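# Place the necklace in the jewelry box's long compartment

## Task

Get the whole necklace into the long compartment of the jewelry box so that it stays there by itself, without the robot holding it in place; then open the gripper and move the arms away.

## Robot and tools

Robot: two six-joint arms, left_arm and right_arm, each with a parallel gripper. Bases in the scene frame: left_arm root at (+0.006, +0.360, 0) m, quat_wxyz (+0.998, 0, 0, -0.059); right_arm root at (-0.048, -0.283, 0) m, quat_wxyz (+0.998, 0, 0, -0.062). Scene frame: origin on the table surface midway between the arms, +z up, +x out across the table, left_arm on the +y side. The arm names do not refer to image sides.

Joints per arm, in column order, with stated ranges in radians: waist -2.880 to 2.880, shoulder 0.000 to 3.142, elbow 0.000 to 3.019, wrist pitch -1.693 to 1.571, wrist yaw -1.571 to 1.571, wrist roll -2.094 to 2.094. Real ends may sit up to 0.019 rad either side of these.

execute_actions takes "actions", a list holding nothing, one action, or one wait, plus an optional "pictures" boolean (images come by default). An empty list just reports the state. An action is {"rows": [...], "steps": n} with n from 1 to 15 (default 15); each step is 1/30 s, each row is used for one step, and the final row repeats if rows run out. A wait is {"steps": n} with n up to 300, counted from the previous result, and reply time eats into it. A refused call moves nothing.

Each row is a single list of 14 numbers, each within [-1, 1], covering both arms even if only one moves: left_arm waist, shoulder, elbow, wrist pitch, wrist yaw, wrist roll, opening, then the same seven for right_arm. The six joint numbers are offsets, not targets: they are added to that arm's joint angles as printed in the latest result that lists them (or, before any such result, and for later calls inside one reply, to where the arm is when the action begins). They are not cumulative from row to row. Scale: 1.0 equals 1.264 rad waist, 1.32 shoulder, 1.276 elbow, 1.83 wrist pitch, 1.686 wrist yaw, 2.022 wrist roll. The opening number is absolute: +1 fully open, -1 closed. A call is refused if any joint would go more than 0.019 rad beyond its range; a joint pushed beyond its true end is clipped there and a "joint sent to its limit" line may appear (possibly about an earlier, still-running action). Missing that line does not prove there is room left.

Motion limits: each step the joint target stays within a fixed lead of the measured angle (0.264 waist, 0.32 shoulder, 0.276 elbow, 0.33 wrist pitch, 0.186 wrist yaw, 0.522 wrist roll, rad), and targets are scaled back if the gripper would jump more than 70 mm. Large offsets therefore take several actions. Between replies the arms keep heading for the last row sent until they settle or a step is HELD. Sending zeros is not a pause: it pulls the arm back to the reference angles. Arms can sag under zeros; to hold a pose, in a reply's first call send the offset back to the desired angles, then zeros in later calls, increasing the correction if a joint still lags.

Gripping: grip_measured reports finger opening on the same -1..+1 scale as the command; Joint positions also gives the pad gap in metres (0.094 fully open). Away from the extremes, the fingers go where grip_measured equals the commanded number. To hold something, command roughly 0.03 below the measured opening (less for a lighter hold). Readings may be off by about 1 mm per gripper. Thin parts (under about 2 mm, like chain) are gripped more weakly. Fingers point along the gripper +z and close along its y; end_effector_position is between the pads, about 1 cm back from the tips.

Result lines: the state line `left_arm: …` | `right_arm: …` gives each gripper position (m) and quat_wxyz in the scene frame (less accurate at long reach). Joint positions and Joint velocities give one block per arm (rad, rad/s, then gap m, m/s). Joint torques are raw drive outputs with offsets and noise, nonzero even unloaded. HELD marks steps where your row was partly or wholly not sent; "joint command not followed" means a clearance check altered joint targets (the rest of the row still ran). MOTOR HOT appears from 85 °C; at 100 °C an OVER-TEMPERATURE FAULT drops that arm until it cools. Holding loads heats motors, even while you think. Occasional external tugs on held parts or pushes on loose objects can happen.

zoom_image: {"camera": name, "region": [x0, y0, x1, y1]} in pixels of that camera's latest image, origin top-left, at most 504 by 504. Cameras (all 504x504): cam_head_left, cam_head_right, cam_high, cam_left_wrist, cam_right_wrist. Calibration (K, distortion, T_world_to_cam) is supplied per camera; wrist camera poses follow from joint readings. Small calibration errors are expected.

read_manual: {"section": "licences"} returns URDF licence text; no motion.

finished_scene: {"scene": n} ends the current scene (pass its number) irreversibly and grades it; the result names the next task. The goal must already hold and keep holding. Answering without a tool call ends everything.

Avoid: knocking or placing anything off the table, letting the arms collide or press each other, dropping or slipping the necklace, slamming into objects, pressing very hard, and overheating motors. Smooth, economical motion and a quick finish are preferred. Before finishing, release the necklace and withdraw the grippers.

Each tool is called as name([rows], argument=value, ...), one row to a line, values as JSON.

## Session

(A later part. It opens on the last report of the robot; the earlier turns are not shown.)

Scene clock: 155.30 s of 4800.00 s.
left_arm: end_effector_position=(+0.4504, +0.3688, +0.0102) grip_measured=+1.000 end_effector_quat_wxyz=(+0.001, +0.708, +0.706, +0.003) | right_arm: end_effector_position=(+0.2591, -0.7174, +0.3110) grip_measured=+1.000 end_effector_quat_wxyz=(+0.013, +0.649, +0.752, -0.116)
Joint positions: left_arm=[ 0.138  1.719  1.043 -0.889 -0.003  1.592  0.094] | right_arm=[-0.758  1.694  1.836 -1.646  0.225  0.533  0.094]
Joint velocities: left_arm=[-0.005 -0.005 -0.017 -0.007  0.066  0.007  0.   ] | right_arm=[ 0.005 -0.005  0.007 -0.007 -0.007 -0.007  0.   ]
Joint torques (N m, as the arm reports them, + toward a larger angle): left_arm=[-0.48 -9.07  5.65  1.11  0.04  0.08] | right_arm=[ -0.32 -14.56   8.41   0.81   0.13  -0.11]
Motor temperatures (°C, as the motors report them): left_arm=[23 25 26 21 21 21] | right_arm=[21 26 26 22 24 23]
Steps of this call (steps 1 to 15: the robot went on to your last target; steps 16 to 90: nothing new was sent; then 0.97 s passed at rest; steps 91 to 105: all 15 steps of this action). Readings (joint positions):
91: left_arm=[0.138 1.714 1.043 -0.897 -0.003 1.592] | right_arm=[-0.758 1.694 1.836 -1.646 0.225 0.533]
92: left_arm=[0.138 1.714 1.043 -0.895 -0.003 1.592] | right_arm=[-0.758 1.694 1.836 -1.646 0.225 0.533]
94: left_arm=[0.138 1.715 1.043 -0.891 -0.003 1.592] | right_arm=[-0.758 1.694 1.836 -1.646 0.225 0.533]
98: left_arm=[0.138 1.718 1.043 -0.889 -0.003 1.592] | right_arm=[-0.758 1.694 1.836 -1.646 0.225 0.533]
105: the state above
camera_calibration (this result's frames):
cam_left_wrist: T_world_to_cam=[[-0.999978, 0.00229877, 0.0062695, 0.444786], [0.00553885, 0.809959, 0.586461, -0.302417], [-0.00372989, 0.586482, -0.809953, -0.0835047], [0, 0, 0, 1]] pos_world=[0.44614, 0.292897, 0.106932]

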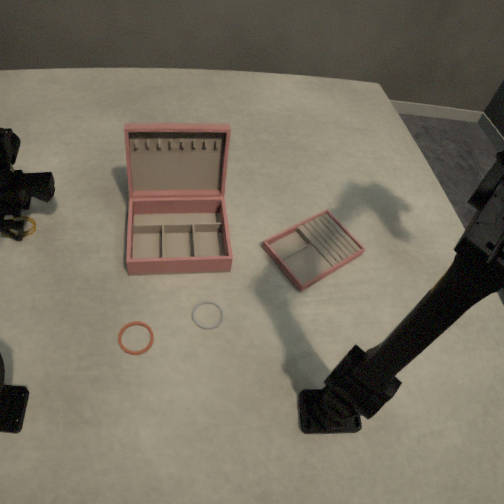

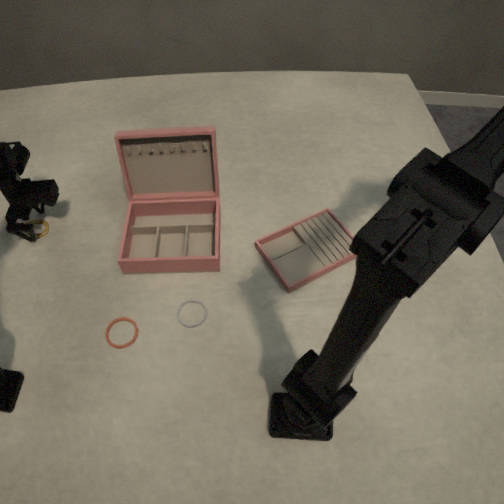

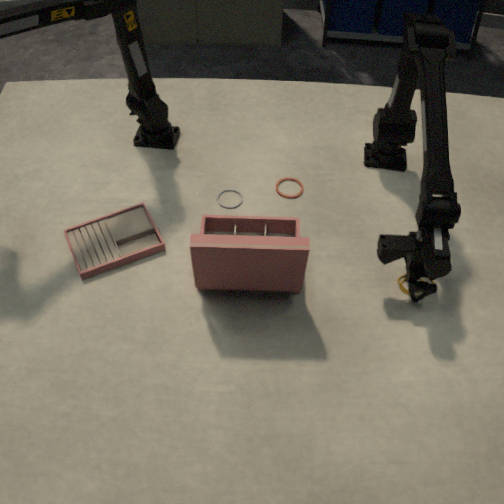

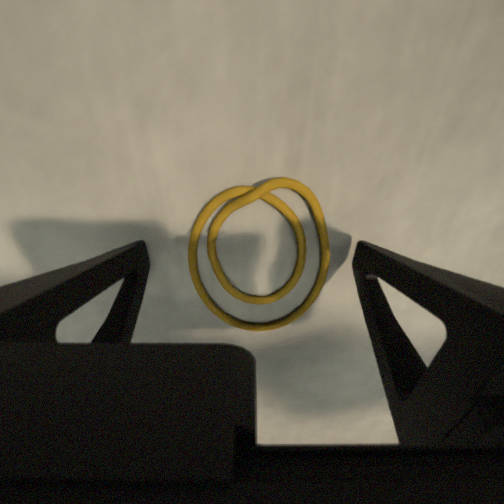

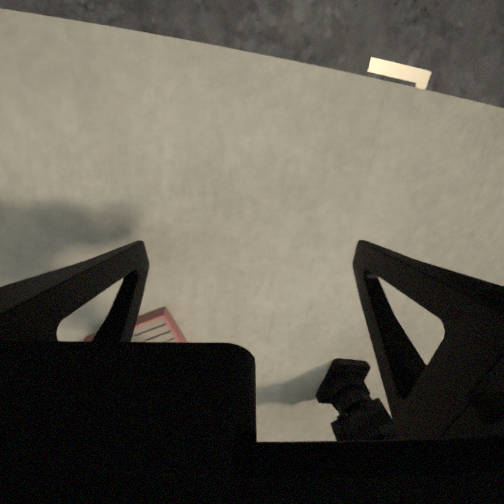

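execute_actions([
  {"rows": [[0,0,-0.011,0,0,0,1,0,0,0,0,0,0,1]], "steps": 12},
])

zoom_image(camera="cam_left_wrist", region=[120, 170, 400, 340])

Scene clock: 159.90 s of 4800.00 s.
left_arm: end_effector_position=(+0.4439, +0.3687, +0.0063) grip_measured=+1.000 end_effector_quat_wxyz=(-0.003, +0.708, +0.706, -0.002) | right_arm: end_effector_position=(+0.2591, -0.7174, +0.3110) grip_measured=+1.000 end_effector_quat_wxyz=(+0.013, +0.649, +0.752, -0.116)
Joint positions: left_arm=[ 0.138  1.719  1.03  -0.889 -0.003  1.592  0.094] | right_arm=[-0.758  1.694  1.836 -1.646  0.225  0.533  0.094]
Joint velocities: left_arm=[-0.015 -0.015  0.007 -0.007 -0.022  0.007  0.   ] | right_arm=[-0.024 -0.005  0.007 -0.017 -0.007  0.022  0.   ]
Joint torques (N m, as the arm reports them, + toward a larger angle): left_arm=[ -0.39 -10.67   5.83   0.39   0.05   0.08] | right_arm=[ -0.3  -14.6    8.42   0.83   0.13  -0.11]
Motor temperatures (°C, as the motors report them): left_arm=[23 25 25 21 21 21] | right_arm=[21 26 26 22 24 23]
Steps of this call (steps 1 to 15: the robot went on to your last target; steps 16 to 90: nothing new was sent; then 1.20 s passed at rest; steps 91 to 102: all 12 steps of this action). Readings (joint positions):
91: left_arm=[0.138 1.719 1.042 -0.889 -0.003 1.592] | right_arm=[-0.758 1.694 1.836 -1.646 0.225 0.533]
92: left_arm=[0.138 1.719 1.040 -0.889 -0.003 1.592] | right_arm=[-0.758 1.694 1.836 -1.646 0.225 0.533]
94: left_arm=[0.138 1.719 1.035 -0.889 -0.003 1.592] | right_arm=[-0.758 1.694 1.836 -1.646 0.225 0.533]
98: left_arm=[0.138 1.719 1.030 -0.889 -0.003 1.592] | right_arm=[-0.758 1.694 1.836 -1.646 0.225 0.533]
102: the state above
camera_calibration (this result's frames):
cam_left_wrist: T_world_to_cam=[[-0.999805, 0.00230221, 0.0196166, 0.438151], [0.0133654, 0.810114, 0.58612, -0.303488], [-0.0145424, 0.586268, -0.809987, -0.0817762], [0, 0, 0, 1]] pos_world=[0.440932, 0.292794, 0.103047]

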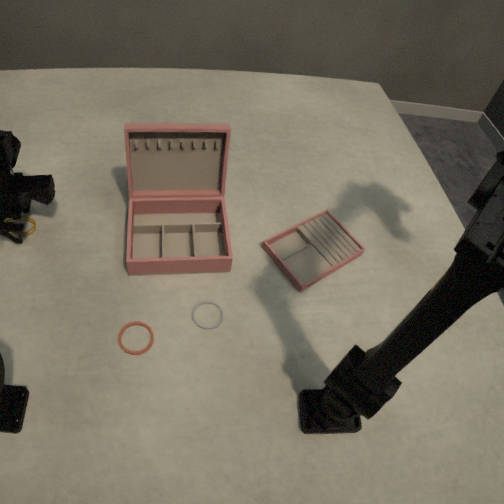

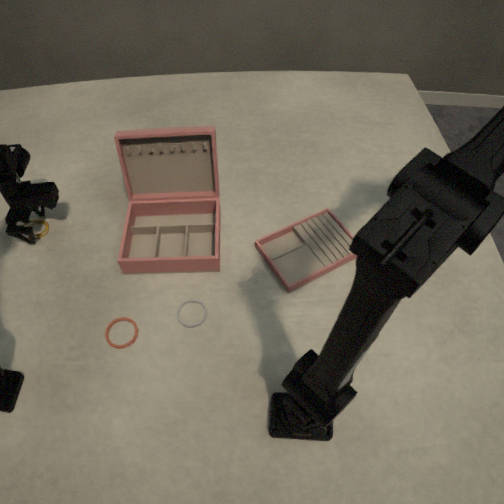

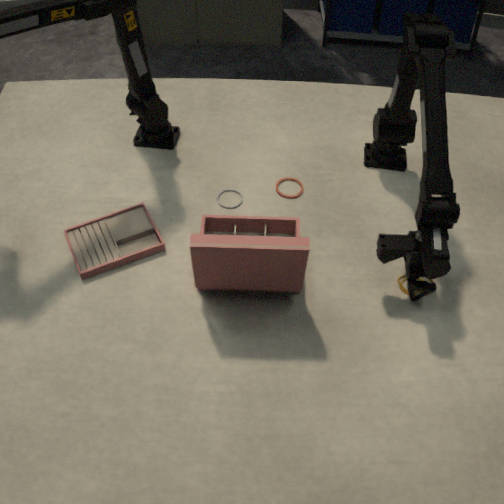

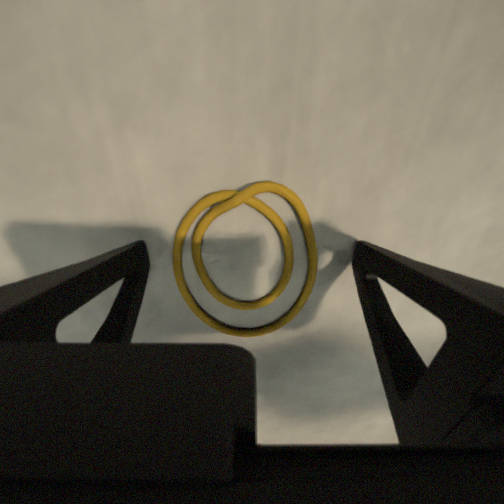

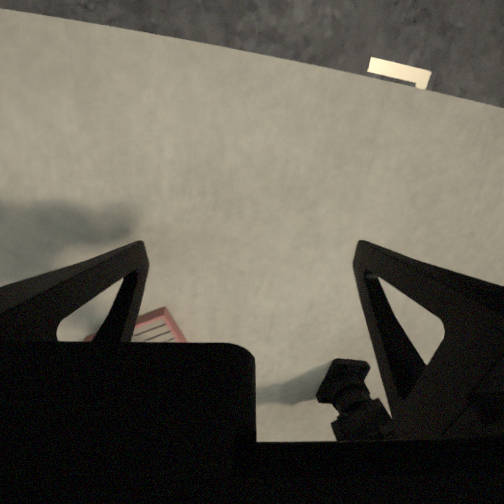

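Region (120, 170, 400, 340) of cam_left_wrist's 504x504 image, scaled by 1.800, with more detail than that image has; it fills the top 306 rows of this view, and the rest is white.

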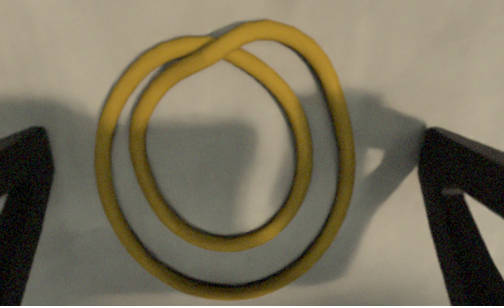

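execute_actions([
  {"rows": [[0,0,0,0,0,0,0.8,0,0,0,0,0,0,1],[0,0,0,0,0,0,0.6,0,0,0,0,0,0,1],[0,0,0,0,0,0,0.5,0,0,0,0,0,0,1],[0,0,0,0,0,0,0.42,0,0,0,0,0,0,1],[0,0,0,0,0,0,0.35,0,0,0,0,0,0,1],[0,0,0,0,0,0,0.28,0,0,0,0,0,0,1],[0,0,0,0,0,0,0.21,0,0,0,0,0,0,1],[0,0,0,0,0,0,0.14,0,0,0,0,0,0,1],[0,0,0,0,0,0,0.07,0,0,0,0,0,0,1],[0,0,0,0,0,0,0.0,0,0,0,0,0,0,1],[0,0,0,0,0,0,-0.07,0,0,0,0,0,0,1],[0,0,0,0,0,0,-0.15,0,0,0,0,0,0,1]], "steps": 15},
])

Scene clock: 168.40 s of 4800.00 s.
left_arm: end_effector_position=(+0.4439, +0.3687, +0.0063) grip_measured=-0.147 end_effector_quat_wxyz=(-0.003, +0.708, +0.706, -0.002) | right_arm: end_effector_position=(+0.2591, -0.7174, +0.3110) grip_measured=+1.000 end_effector_quat_wxyz=(+0.013, +0.649, +0.752, -0.116)
Joint positions: left_arm=[ 0.138  1.719  1.03  -0.889 -0.003  1.592  0.04 ] | right_arm=[-0.758  1.694  1.836 -1.646  0.225  0.533  0.094]
Joint velocities: left_arm=[-0.015 -0.015  0.012 -0.027 -0.037 -0.051 -0.002] | right_arm=[ 0.015  0.015 -0.012 -0.007 -0.037  0.022  0.   ]
Joint torques (N m, as the arm reports them, + toward a larger angle): left_arm=[ -0.44 -10.61   5.9    0.37   0.05   0.09] | right_arm=[ -0.28 -14.54   8.42   0.83   0.14  -0.12]
Motor temperatures (°C, as the motors report them): left_arm=[23 25 25 21 21 21] | right_arm=[21 26 26 22 24 23]
Steps of this call (steps 1 to 15: the robot went on to your last target; steps 16 to 90: nothing new was sent; then 5.00 s passed at rest; steps 91 to 105: all 15 steps of this action). Readings (joint positions):
91: left_arm=[0.138 1.719 1.030 -0.889 -0.003 1.592] | right_arm=[-0.758 1.694 1.836 -1.646 0.225 0.533]
92: left_arm=[0.138 1.719 1.030 -0.889 -0.003 1.592] | right_arm=[-0.758 1.694 1.836 -1.646 0.225 0.533]
94: left_arm=[0.138 1.719 1.030 -0.889 -0.003 1.592] | right_arm=[-0.758 1.694 1.836 -1.646 0.225 0.533]
98: left_arm=[0.138 1.719 1.030 -0.889 -0.003 1.592] | right_arm=[-0.758 1.694 1.836 -1.646 0.225 0.533]
105: the state above
camera_calibration (this result's frames):
cam_left_wrist: T_world_to_cam=[[-0.999805, 0.00230221, 0.0196166, 0.438151], [0.0133654, 0.810114, 0.58612, -0.303488], [-0.0145424, 0.586268, -0.809987, -0.0817762], [0, 0, 0, 1]] pos_world=[0.440932, 0.292794, 0.103047]

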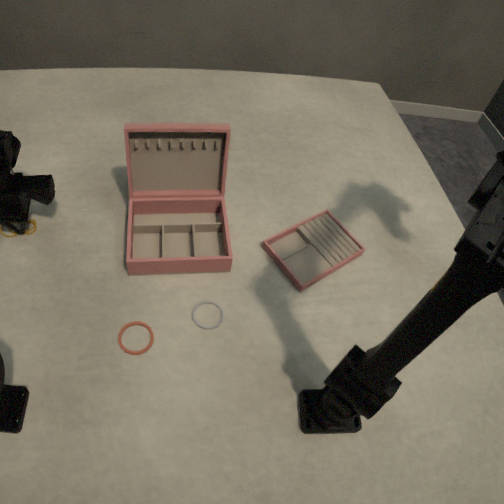

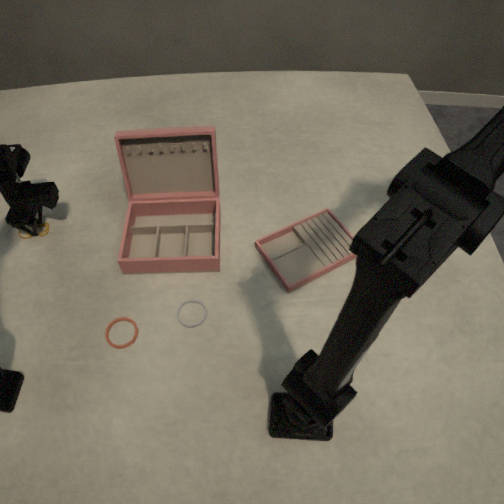

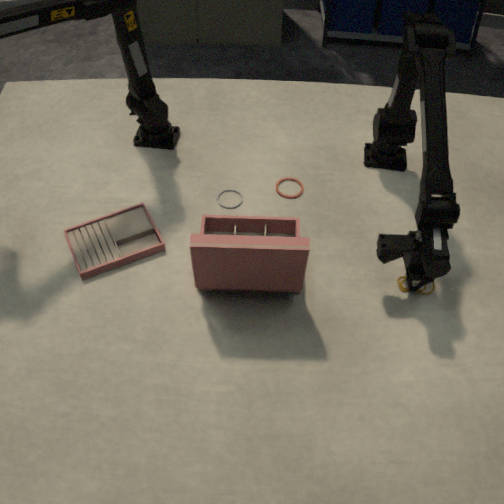

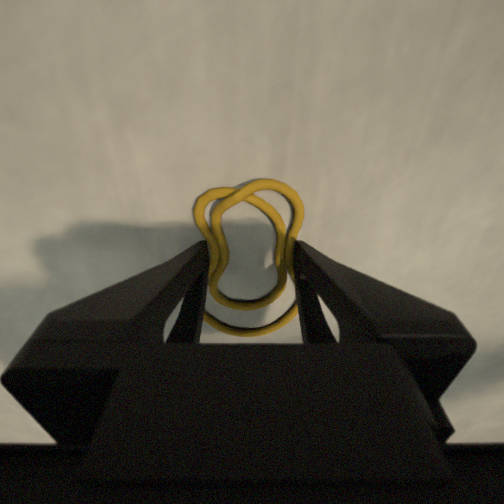

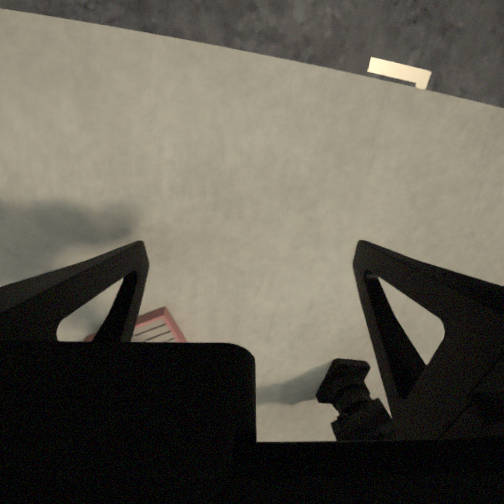

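execute_actions([
  {"rows": [[0,0,0,0,0,0,-0.2,0,0,0,0,0,0,1],[0,0,0,0,0,0,-0.25,0,0,0,0,0,0,1],[0,0,0,0,0,0,-0.3,0,0,0,0,0,0,1],[0,0,0,0,0,0,-0.35,0,0,0,0,0,0,1],[0,0,0,0,0,0,-0.4,0,0,0,0,0,0,1],[0,0,0,0,0,0,-0.45,0,0,0,0,0,0,1],[0,0,0,0,0,0,-0.5,0,0,0,0,0,0,1],[0,0,0,0,0,0,-0.54,0,0,0,0,0,0,1],[0,0,0,0,0,0,-0.58,0,0,0,0,0,0,1],[0,0,0,0,0,0,-0.61,0,0,0,0,0,0,1],[0,0,0,0,0,0,-0.64,0,0,0,0,0,0,1]], "steps": 15},
])

zoom_image(camera="cam_left_wrist", region=[160, 160, 340, 350])

Scene clock: 174.00 s of 4800.00 s.
left_arm: end_effector_position=(+0.4439, +0.3687, +0.0063) grip_measured=-0.637 end_effector_quat_wxyz=(-0.003, +0.708, +0.706, -0.002) | right_arm: end_effector_position=(+0.2591, -0.7174, +0.3110) grip_measured=+1.000 end_effector_quat_wxyz=(+0.013, +0.649, +0.752, -0.116)
Joint positions: left_arm=[ 0.138  1.719  1.03  -0.889 -0.003  1.592  0.017] | right_arm=[-0.758  1.694  1.836 -1.646  0.225  0.533  0.094]
Joint velocities: left_arm=[-0.005  0.005  0.007  0.007  0.007  0.007 -0.001] | right_arm=[-0.015  0.005  0.002  0.002 -0.066  0.066  0.   ]
Joint torques (N m, as the arm reports them, + toward a larger angle): left_arm=[ -0.47 -10.66   5.91   0.39   0.05   0.09] | right_arm=[ -0.28 -14.45   8.41   0.83   0.13  -0.11]
Motor temperatures (°C, as the motors report them): left_arm=[23 25 25 21 21 21] | right_arm=[21 26 26 22 24 23]
Steps of this call (steps 1 to 15: the robot went on to your last target; steps 16 to 90: nothing new was sent; then 2.10 s passed at rest; steps 91 to 105: all 15 steps of this action). Readings (joint positions):
91: left_arm=[0.138 1.719 1.030 -0.889 -0.003 1.592] | right_arm=[-0.758 1.694 1.836 -1.646 0.225 0.533]
92: left_arm=[0.138 1.719 1.030 -0.889 -0.003 1.592] | right_arm=[-0.758 1.694 1.836 -1.646 0.225 0.533]
94: left_arm=[0.138 1.719 1.030 -0.889 -0.003 1.592] | right_arm=[-0.758 1.694 1.836 -1.646 0.225 0.533]
98: left_arm=[0.138 1.719 1.030 -0.889 -0.003 1.592] | right_arm=[-0.758 1.694 1.836 -1.646 0.225 0.533]
105: the state above
camera_calibration (this result's frames):
cam_left_wrist: T_world_to_cam=[[-0.999805, 0.00230221, 0.0196166, 0.438151], [0.0133654, 0.810114, 0.58612, -0.303488], [-0.0145424, 0.586268, -0.809987, -0.0817762], [0, 0, 0, 1]] pos_world=[0.440932, 0.292794, 0.103047]

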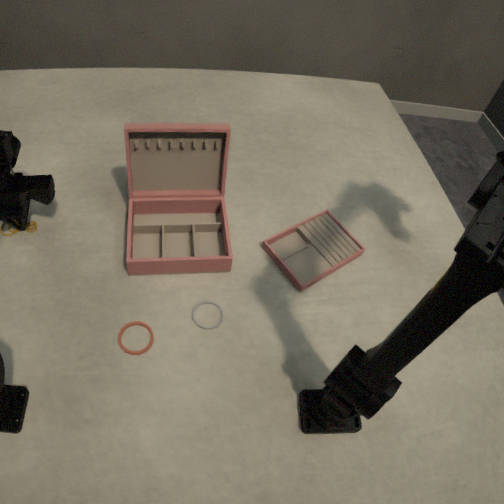

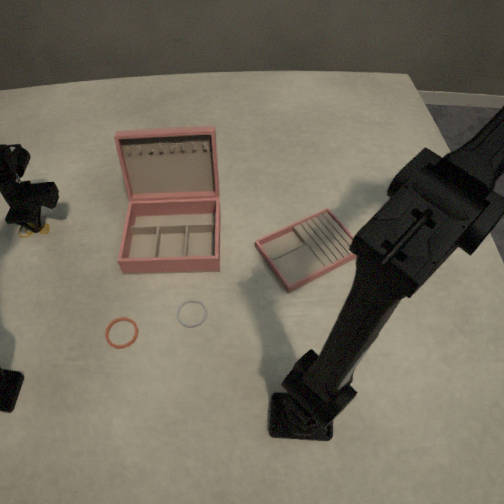

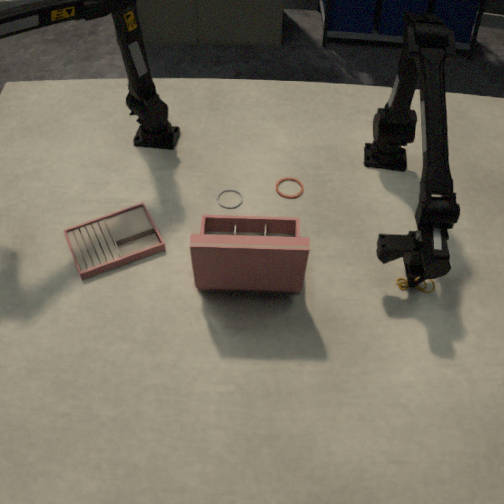

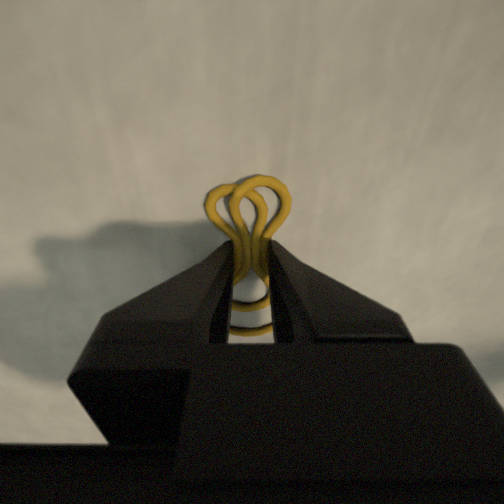

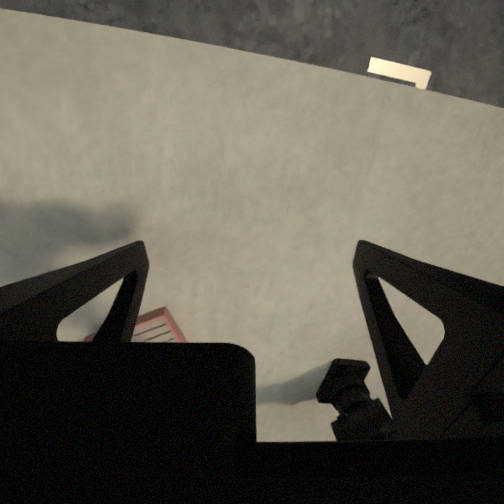

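Region (160, 160, 340, 350) of cam_left_wrist's 504x504 image, scaled by 2.653, with more detail than that image has; it fills the left 477 columns of this view, and the rest is white.

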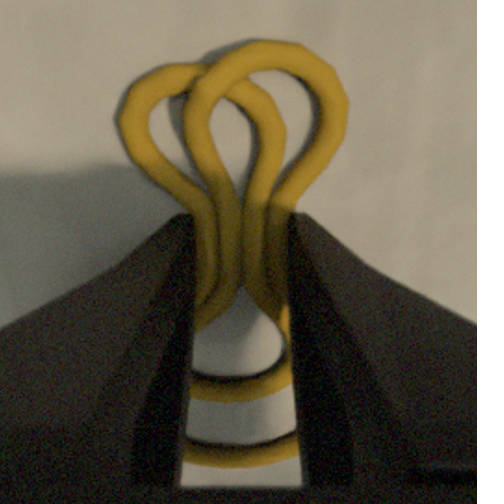

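Four strands gathered. Squeeze gently.

execute_actions([
  {"rows": [[0,0,0,0,0,0,-0.65,0,0,0,0,0,0,1],[0,0,0,0,0,0,-0.655,0,0,0,0,0,0,1],[0,0,0,0,0,0,-0.66,0,0,0,0,0,0,1],[0,0,0,0,0,0,-0.665,0,0,0,0,0,0,1],[0,0,0,0,0,0,-0.67,0,0,0,0,0,0,1],[0,0,0,0,0,0,-0.675,0,0,0,0,0,0,1],[0,0,0,0,0,0,-0.68,0,0,0,0,0,0,1]], "steps": 12},
])

zoom_image(camera="cam_left_wrist", region=[160, 160, 340, 350])

Scene clock: 180.43 s of 4800.00 s.
left_arm: end_effector_position=(+0.4439, +0.3687, +0.0063) grip_measured=-0.677 end_effector_quat_wxyz=(-0.003, +0.708, +0.706, -0.002) | right_arm: end_effector_position=(+0.2591, -0.7174, +0.3110) grip_measured=+1.000 end_effector_quat_wxyz=(+0.013, +0.649, +0.752, -0.116)
Joint positions: left_arm=[ 0.138  1.719  1.03  -0.889 -0.003  1.592  0.015] | right_arm=[-0.758  1.694  1.836 -1.646  0.225  0.533  0.094]
Joint velocities: left_arm=[-0.005 -0.005  0.002 -0.012  0.037 -0.066 -0.001] | right_arm=[-0.005 -0.005 -0.007  0.007 -0.007  0.037  0.   ]
Joint torques (N m, as the arm reports them, + toward a larger angle): left_arm=[ -0.39 -10.76   5.79   0.34   0.05   0.09] | right_arm=[ -0.34 -14.48   8.41   0.81   0.13  -0.12]
Motor temperatures (°C, as the motors report them): left_arm=[23 25 25 21 21 21] | right_arm=[21 26 26 22 24 23]
Steps of this call (steps 1 to 15: the robot went on to your last target; steps 16 to 90: nothing new was sent; then 3.03 s passed at rest; steps 91 to 102: all 12 steps of this action). Readings (joint positions):
91: left_arm=[0.138 1.719 1.030 -0.889 -0.003 1.592] | right_arm=[-0.758 1.694 1.836 -1.646 0.225 0.533]
92: left_arm=[0.138 1.719 1.030 -0.889 -0.003 1.592] | right_arm=[-0.758 1.694 1.836 -1.646 0.225 0.533]
94: left_arm=[0.138 1.719 1.030 -0.889 -0.003 1.592] | right_arm=[-0.758 1.694 1.836 -1.646 0.225 0.533]
98: left_arm=[0.138 1.719 1.030 -0.889 -0.003 1.592] | right_arm=[-0.758 1.694 1.836 -1.646 0.225 0.533]
102: the state above
camera_calibration (this result's frames):
cam_left_wrist: T_world_to_cam=[[-0.999805, 0.00230221, 0.0196166, 0.438151], [0.0133654, 0.810114, 0.58612, -0.303488], [-0.0145424, 0.586268, -0.809987, -0.0817762], [0, 0, 0, 1]] pos_world=[0.440932, 0.292794, 0.103047]

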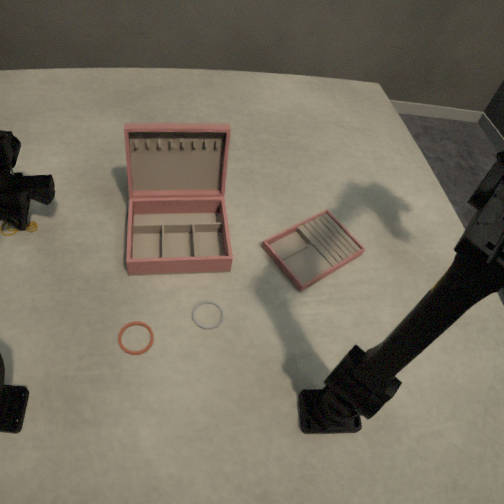

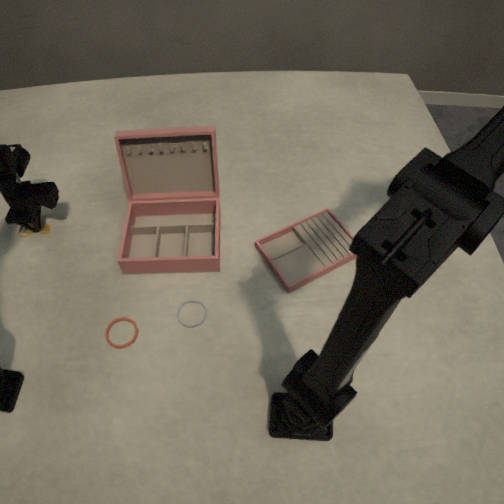

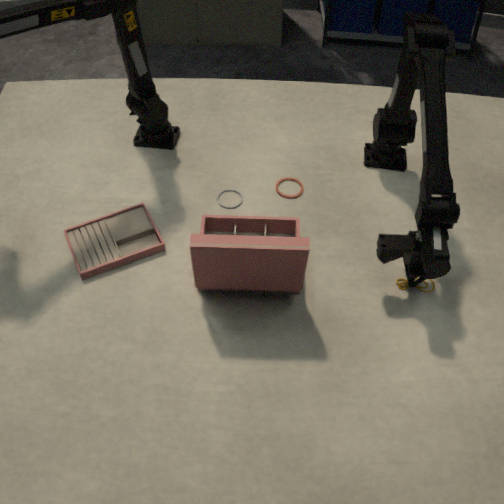

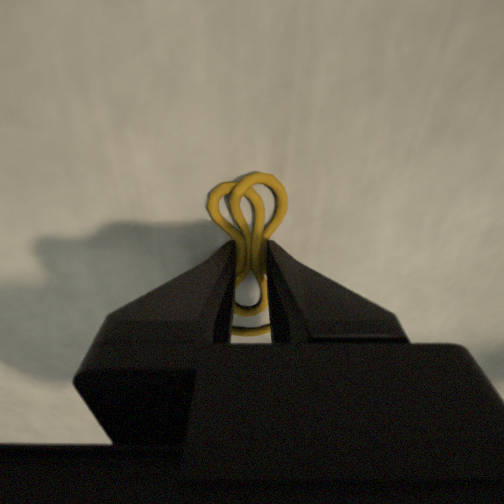

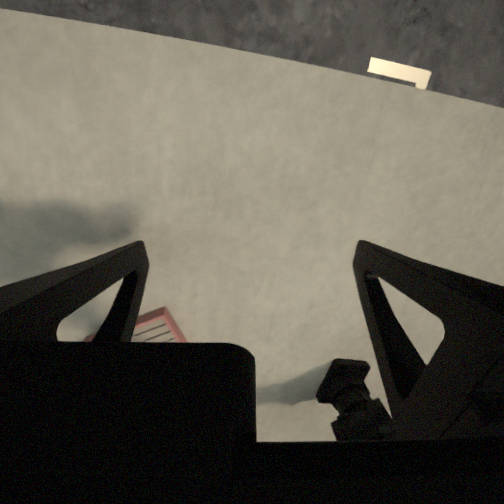

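Region (160, 160, 340, 350) of cam_left_wrist's 504x504 image, scaled by 2.653, with more detail than that image has; it fills the left 477 columns of this view, and the rest is white.

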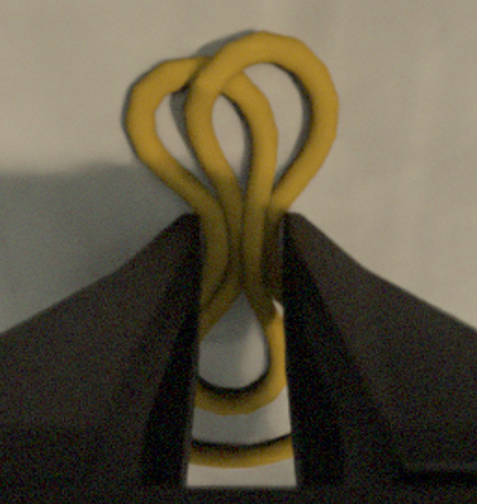

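execute_actions([
  {"rows": [[0,0,0,0,0,0,-0.69,0,0,0,0,0,0,1],[0,0,0,0,0,0,-0.70,0,0,0,0,0,0,1],[0,0,0,0,0,0,-0.71,0,0,0,0,0,0,1],[0,0,0,0,0,0,-0.72,0,0,0,0,0,0,1],[0,0,0,0,0,0,-0.73,0,0,0,0,0,0,1],[0,0,0,0,0,0,-0.74,0,0,0,0,0,0,1],[0,0,0,0,0,0,-0.75,0,0,0,0,0,0,1],[0,0,0,0,0,0,-0.76,0,0,0,0,0,0,1],[0,0,0,0,0,0,-0.77,0,0,0,0,0,0,1],[0,0,0,0,0,0,-0.78,0,0,0,0,0,0,1],[0,0,0,0,0,0,-0.79,0,0,0,0,0,0,1],[0,0,0,0,0,0,-0.80,0,0,0,0,0,0,1]], "steps": 15},
])

zoom_image(camera="cam_left_wrist", region=[160, 160, 340, 350])

Scene clock: 203.37 s of 4800.00 s.
left_arm: end_effector_position=(+0.4442, +0.3687, +0.0072) grip_measured=-0.797 end_effector_quat_wxyz=(-0.003, +0.708, +0.706, -0.001) | right_arm: end_effector_position=(+0.2591, -0.7174, +0.3110) grip_measured=+1.000 end_effector_quat_wxyz=(+0.013, +0.649, +0.752, -0.116)
Joint positions: left_arm=[ 0.138  1.717  1.03  -0.889 -0.003  1.592  0.01 ] | right_arm=[-0.758  1.694  1.836 -1.646  0.225  0.533  0.094]
Joint velocities: left_arm=[-0.034 -0.005 -0.002 -0.007 -0.007 -0.022  0.001] | right_arm=[-0.005 -0.005 -0.017 -0.017  0.081  0.066  0.   ]
Joint torques (N m, as the arm reports them, + toward a larger angle): left_arm=[ -0.38 -10.45   6.05   0.37   0.08   0.09] | right_arm=[ -0.27 -14.57   8.39   0.81   0.13  -0.12]
Motor temperatures (°C, as the motors report them): left_arm=[23 25 25 21 21 21] | right_arm=[21 26 27 22 24 23]
Steps of this call (steps 1 to 15: the robot went on to your last target; steps 16 to 90: nothing new was sent; then 19.43 s passed at rest; steps 91 to 105: all 15 steps of this action). Readings (joint positions):
91: left_arm=[0.138 1.719 1.030 -0.889 -0.003 1.592] | right_arm=[-0.758 1.694 1.836 -1.646 0.225 0.533]
92: left_arm=[0.138 1.719 1.030 -0.889 -0.003 1.592] | right_arm=[-0.758 1.694 1.836 -1.646 0.225 0.533]
94: left_arm=[0.138 1.719 1.030 -0.889 -0.003 1.592] | right_arm=[-0.758 1.694 1.836 -1.646 0.225 0.533]
98: left_arm=[0.138 1.719 1.030 -0.889 -0.003 1.592] | right_arm=[-0.758 1.694 1.836 -1.646 0.225 0.533]
105: the state above
camera_calibration (this result's frames):
cam_left_wrist: T_world_to_cam=[[-0.999847, 0.00230137, 0.0173287, 0.438451], [0.012024, 0.810088, 0.586186, -0.303449], [-0.0126888, 0.586304, -0.809991, -0.0818408], [0, 0, 0, 1]] pos_world=[0.440994, 0.292795, 0.103989]

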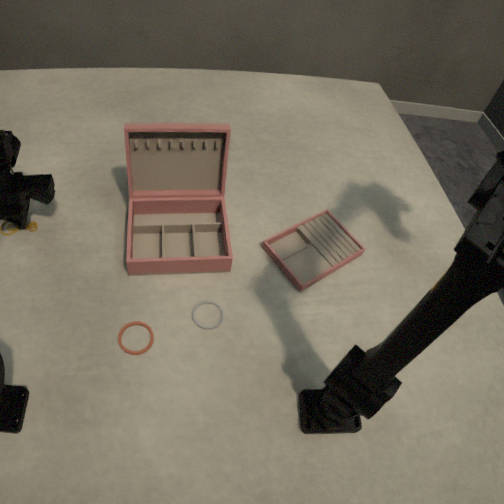

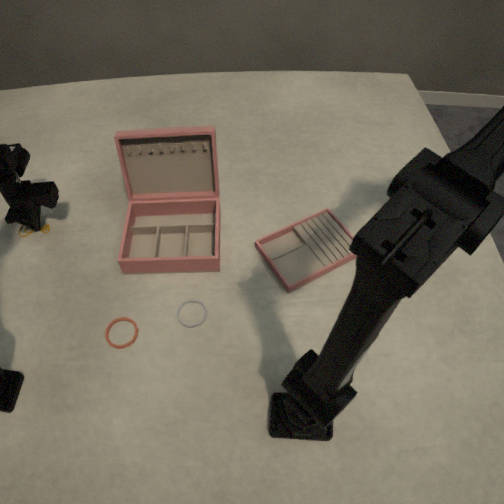

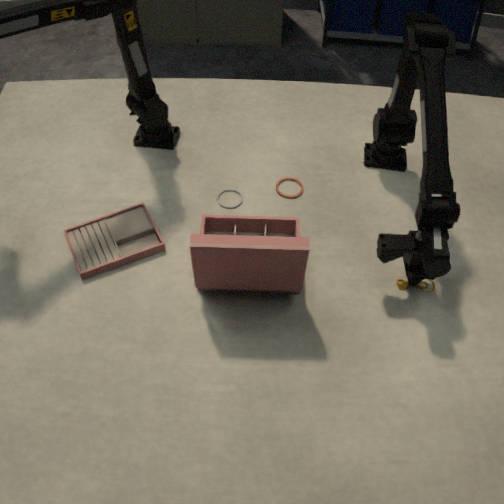

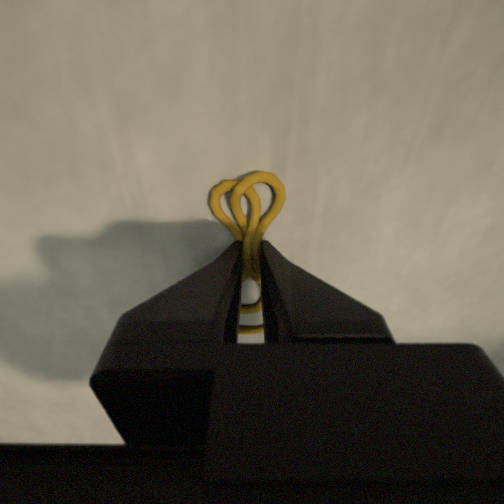

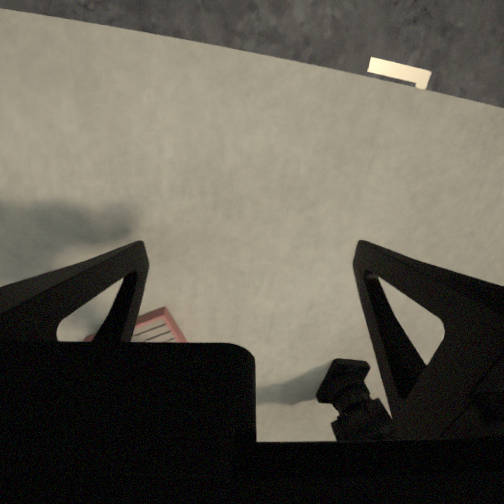

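Region (160, 160, 340, 350) of cam_left_wrist's 504x504 image, scaled by 2.653, with more detail than that image has; it fills the left 477 columns of this view, and the rest is white.

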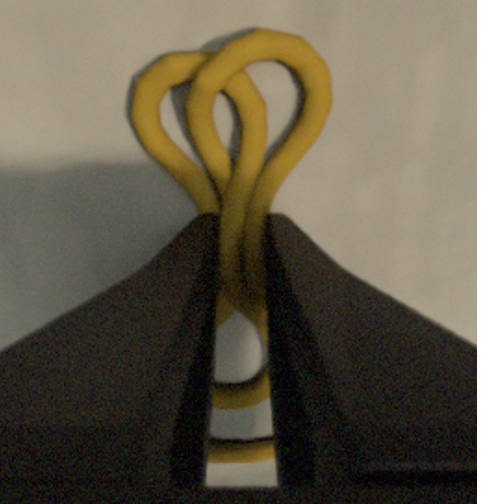

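execute_actions([
  {"rows": [[0,0.018,0,0,0,0,-0.80,0,0,0,0,0,0,1],[0,0.018,0,0,0,0,-0.80,0,0,0,0,0,0,1],[0,0.018,0,0,0,0,-0.81,0,0,0,0,0,0,1],[0,0.018,0,0,0,0,-0.82,0,0,0,0,0,0,1],[0,0.018,0,0,0,0,-0.83,0,0,0,0,0,0,1],[0,0.018,0,0,0,0,-0.84,0,0,0,0,0,0,1],[0,0.018,0,0,0,0,-0.85,0,0,0,0,0,0,1],[0,0.018,0,0,0,0,-0.86,0,0,0,0,0,0,1]], "steps": 14},
])

zoom_image(camera="cam_left_wrist", region=[160, 160, 340, 350])

Scene clock: 209.50 s of 4800.00 s.
left_arm: end_effector_position=(+0.4442, +0.3687, +0.0072) grip_measured=-0.852 end_effector_quat_wxyz=(-0.003, +0.708, +0.706, -0.001) | right_arm: end_effector_position=(+0.2591, -0.7174, +0.3110) grip_measured=+1.000 end_effector_quat_wxyz=(+0.013, +0.649, +0.752, -0.116)
Joint positions: left_arm=[ 0.138  1.717  1.03  -0.889 -0.003  1.592  0.007] | right_arm=[-0.758  1.694  1.836 -1.646  0.225  0.533  0.094]
Joint velocities: left_arm=[-0.015 -0.024 -0.007 -0.012 -0.007 -0.022  0.001] | right_arm=[-0.005 -0.005 -0.007 -0.002  0.051  0.007  0.   ]
Joint torques (N m, as the arm reports them, + toward a larger angle): left_arm=[-0.43 -9.12  5.91  0.41  0.04  0.09] | right_arm=[ -0.32 -14.55   8.43   0.81   0.14  -0.11]
Motor temperatures (°C, as the motors report them): left_arm=[23 25 25 21 21 21] | right_arm=[21 26 27 22 24 23]
Steps of this call (steps 1 to 15: the robot went on to your last target; steps 16 to 170: nothing new was sent; steps 171 to 184: all 14 steps of this action). Readings (joint positions):
171: left_arm=[0.138 1.717 1.030 -0.889 -0.003 1.592] | right_arm=[-0.758 1.694 1.836 -1.646 0.225 0.533]
172: left_arm=[0.138 1.717 1.030 -0.889 -0.003 1.592] | right_arm=[-0.758 1.694 1.836 -1.646 0.225 0.533]
174: left_arm=[0.138 1.717 1.030 -0.889 -0.003 1.592] | right_arm=[-0.758 1.694 1.836 -1.646 0.225 0.533]
178: left_arm=[0.138 1.717 1.030 -0.889 -0.003 1.592] | right_arm=[-0.758 1.694 1.836 -1.646 0.225 0.533]
184: the state above
camera_calibration (this result's frames):
cam_left_wrist: T_world_to_cam=[[-0.999847, 0.00230137, 0.0173287, 0.438451], [0.012024, 0.810088, 0.586186, -0.303449], [-0.0126888, 0.586304, -0.809991, -0.0818408], [0, 0, 0, 1]] pos_world=[0.440994, 0.292795, 0.103989]

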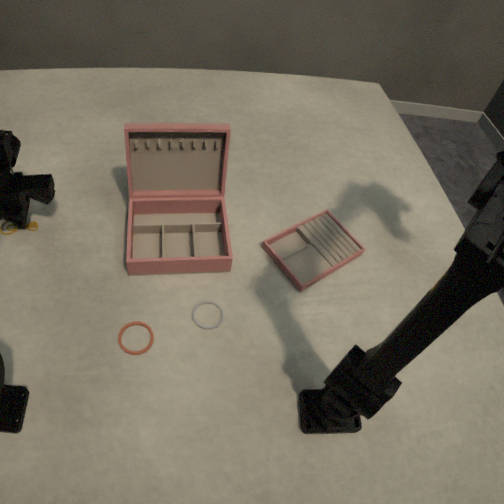

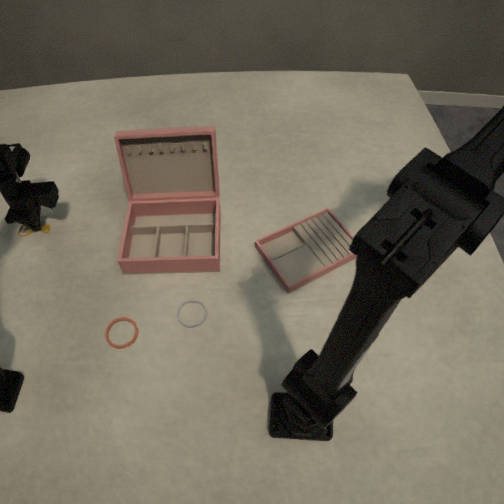

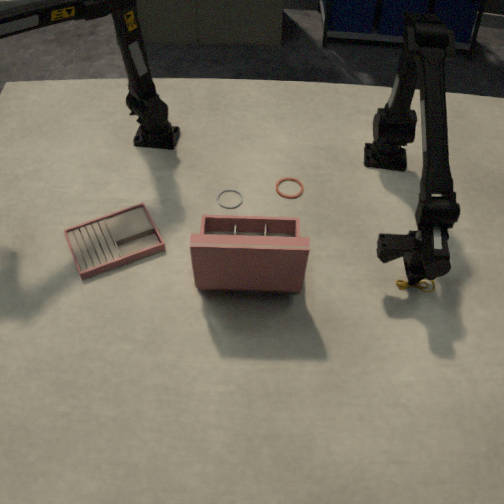

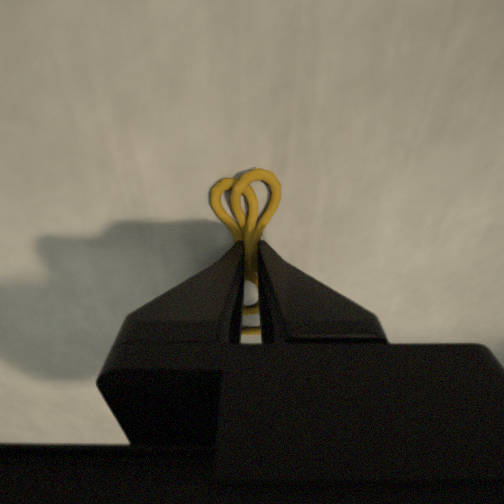

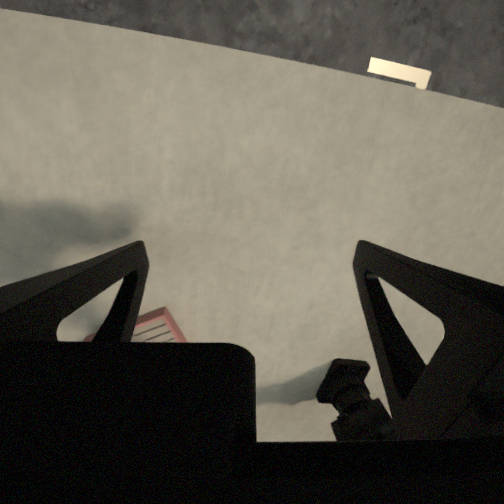

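Region (160, 160, 340, 350) of cam_left_wrist's 504x504 image, scaled by 2.653, with more detail than that image has; it fills the left 477 columns of this view, and the rest is white.

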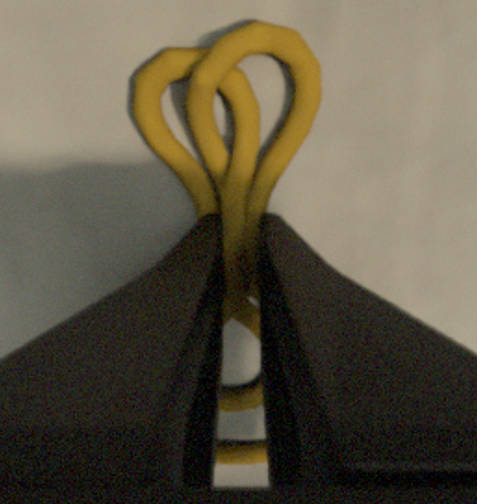

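execute_actions([
  {"rows": [[0,0.01,0,0,0,0,-0.865,0,0,0,0,0,0,1],[0,0.01,0,0,0,0,-0.87,0,0,0,0,0,0,1],[0,0.01,0,0,0,0,-0.875,0,0,0,0,0,0,1],[0,0.01,0,0,0,0,-0.88,0,0,0,0,0,0,1],[0,0.01,0,0,0,0,-0.885,0,0,0,0,0,0,1],[0,0.01,0,0,0,0,-0.89,0,0,0,0,0,0,1]], "steps": 12},
], pictures=false)

Scene clock: 215.40 s of 4800.00 s.
left_arm: end_effector_position=(+0.4442, +0.3687, +0.0072) grip_measured=-0.887 end_effector_quat_wxyz=(-0.003, +0.708, +0.706, -0.001) | right_arm: end_effector_position=(+0.2591, -0.7174, +0.3110) grip_measured=+1.000 end_effector_quat_wxyz=(+0.013, +0.649, +0.752, -0.116)
Joint positions: left_arm=[ 0.138  1.717  1.03  -0.889 -0.003  1.592  0.005] | right_arm=[-0.758  1.694  1.836 -1.646  0.225  0.533  0.094]
Joint velocities: left_arm=[-0.015 -0.005 -0.002 -0.012  0.022 -0.022 -0.001] | right_arm=[-0.015  0.015 -0.017 -0.022  0.037 -0.081  0.   ]
Joint torques (N m, as the arm reports them, + toward a larger angle): left_arm=[-0.4  -9.72  6.03  0.43  0.05  0.08] | right_arm=[ -0.36 -14.5    8.39   0.82   0.13  -0.12]
Motor temperatures (°C, as the motors report them): left_arm=[23 25 25 21 21 21] | right_arm=[21 26 27 22 24 23]
Steps of this call (steps 1 to 15: the robot went on to your last target; steps 16 to 90: nothing new was sent; then 2.50 s passed at rest; steps 91 to 102: all 12 steps of this action). Readings (joint positions):
91: left_arm=[0.138 1.717 1.030 -0.889 -0.003 1.592] | right_arm=[-0.758 1.694 1.836 -1.646 0.225 0.533]
92: left_arm=[0.138 1.717 1.030 -0.889 -0.003 1.592] | right_arm=[-0.758 1.694 1.836 -1.646 0.225 0.533]
94: left_arm=[0.138 1.717 1.030 -0.889 -0.003 1.592] | right_arm=[-0.758 1.694 1.836 -1.646 0.225 0.533]
98: left_arm=[0.138 1.717 1.030 -0.889 -0.003 1.592] | right_arm=[-0.758 1.694 1.836 -1.646 0.225 0.533]
102: the state above

execute_actions([
  {"rows": [[0,0.01,0,0,0,0,-0.90,0,0,0,0,0,0,1],[0,0.01,0,0,0,0,-0.905,0,0,0,0,0,0,1],[0,0.01,0,0,0,0,-0.91,0,0,0,0,0,0,1],[0,0.01,0,0,0,0,-0.92,0,0,0,0,0,0,1],[0,0.01,0,0,0,0,-0.93,0,0,0,0,0,0,1],[0,0.01,0,0,0,0,-0.94,0,0,0,0,0,0,1]], "steps": 12},
])

zoom_image(camera="cam_left_wrist", region=[160, 160, 340, 350])

Scene clock: 219.50 s of 4800.00 s.
left_arm: end_effector_position=(+0.4442, +0.3687, +0.0072) grip_measured=-0.928 end_effector_quat_wxyz=(-0.003, +0.708, +0.706, -0.001) | right_arm: end_effector_position=(+0.2591, -0.7174, +0.3110) grip_measured=+1.000 end_effector_quat_wxyz=(+0.013, +0.649, +0.752, -0.116)
Joint positions: left_arm=[ 0.138  1.717  1.03  -0.889 -0.003  1.592  0.003] | right_arm=[-0.758  1.694  1.836 -1.646  0.225  0.533  0.094]
Joint velocities: left_arm=[-0.024 -0.005 -0.002 -0.012 -0.066 -0.007  0.001] | right_arm=[ 0.005  0.005 -0.007  0.007 -0.051  0.037  0.   ]
Joint torques (N m, as the arm reports them, + toward a larger angle): left_arm=[-0.46 -9.75  5.92  0.37  0.05  0.08] | right_arm=[ -0.36 -14.61   8.41   0.81   0.14  -0.12]
Motor temperatures (°C, as the motors report them): left_arm=[23 25 25 21 21 21] | right_arm=[21 27 27 22 24 23]
Steps of this call (steps 1 to 15: the robot went on to your last target; steps 16 to 90: nothing new was sent; then 0.70 s passed at rest; steps 91 to 102: all 12 steps of this action). Readings (joint positions):
91: left_arm=[0.138 1.717 1.030 -0.889 -0.003 1.592] | right_arm=[-0.758 1.694 1.836 -1.646 0.225 0.533]
92: left_arm=[0.138 1.717 1.030 -0.889 -0.003 1.592] | right_arm=[-0.758 1.694 1.836 -1.646 0.225 0.533]
94: left_arm=[0.138 1.717 1.030 -0.889 -0.003 1.592] | right_arm=[-0.758 1.694 1.836 -1.646 0.225 0.533]
98: left_arm=[0.138 1.717 1.030 -0.889 -0.003 1.592] | right_arm=[-0.758 1.694 1.836 -1.646 0.225 0.533]
102: the state above
camera_calibration (this result's frames):
cam_left_wrist: T_world_to_cam=[[-0.999847, 0.00230137, 0.0173287, 0.438451], [0.012024, 0.810088, 0.586186, -0.303449], [-0.0126888, 0.586304, -0.809991, -0.0818408], [0, 0, 0, 1]] pos_world=[0.440994, 0.292795, 0.103989]

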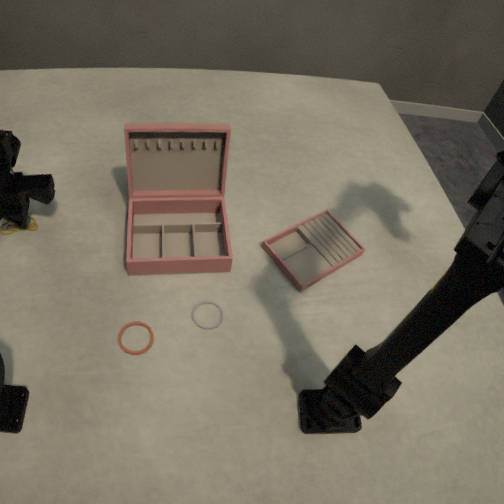

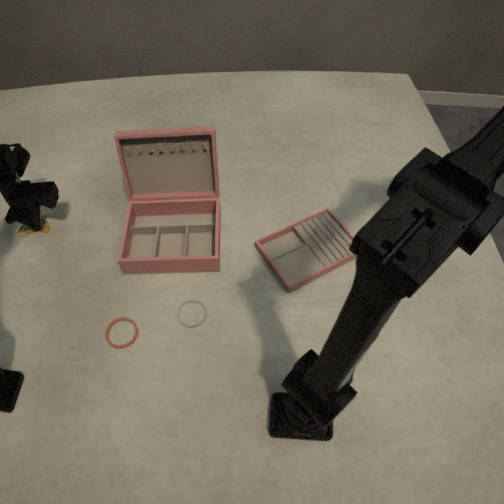

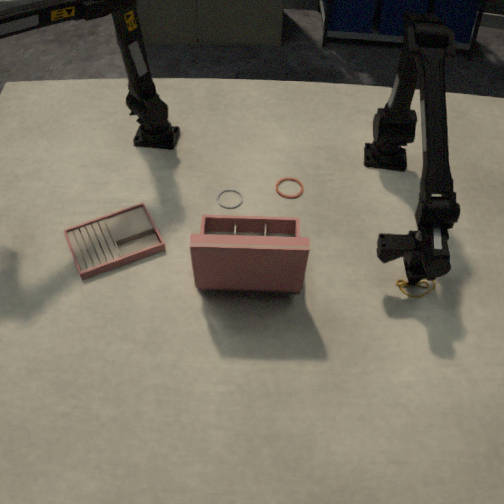

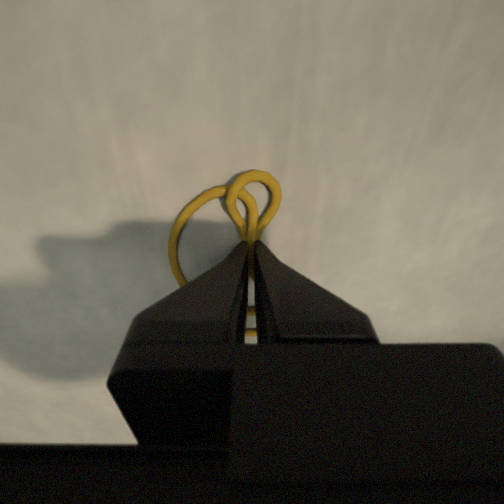

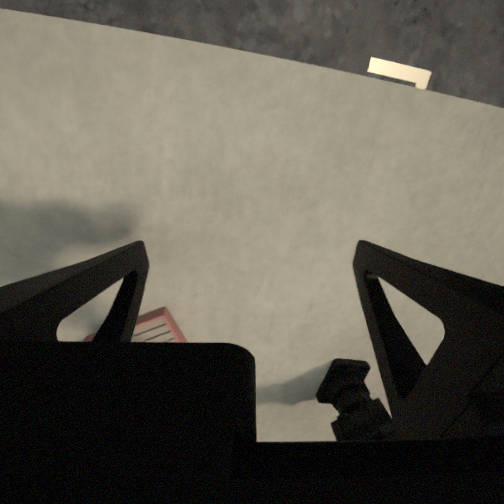

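Region (160, 160, 340, 350) of cam_left_wrist's 504x504 image, scaled by 2.653, with more detail than that image has; it fills the left 477 columns of this view, and the rest is white.

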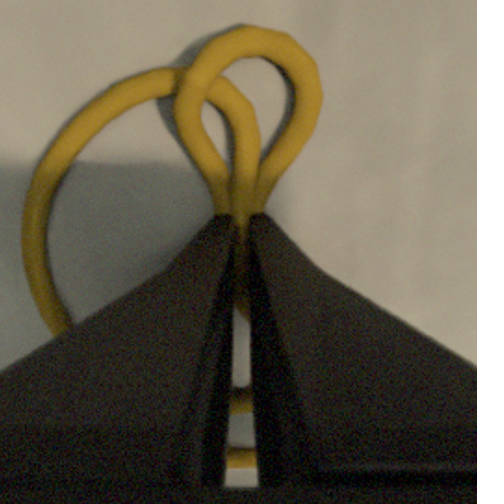

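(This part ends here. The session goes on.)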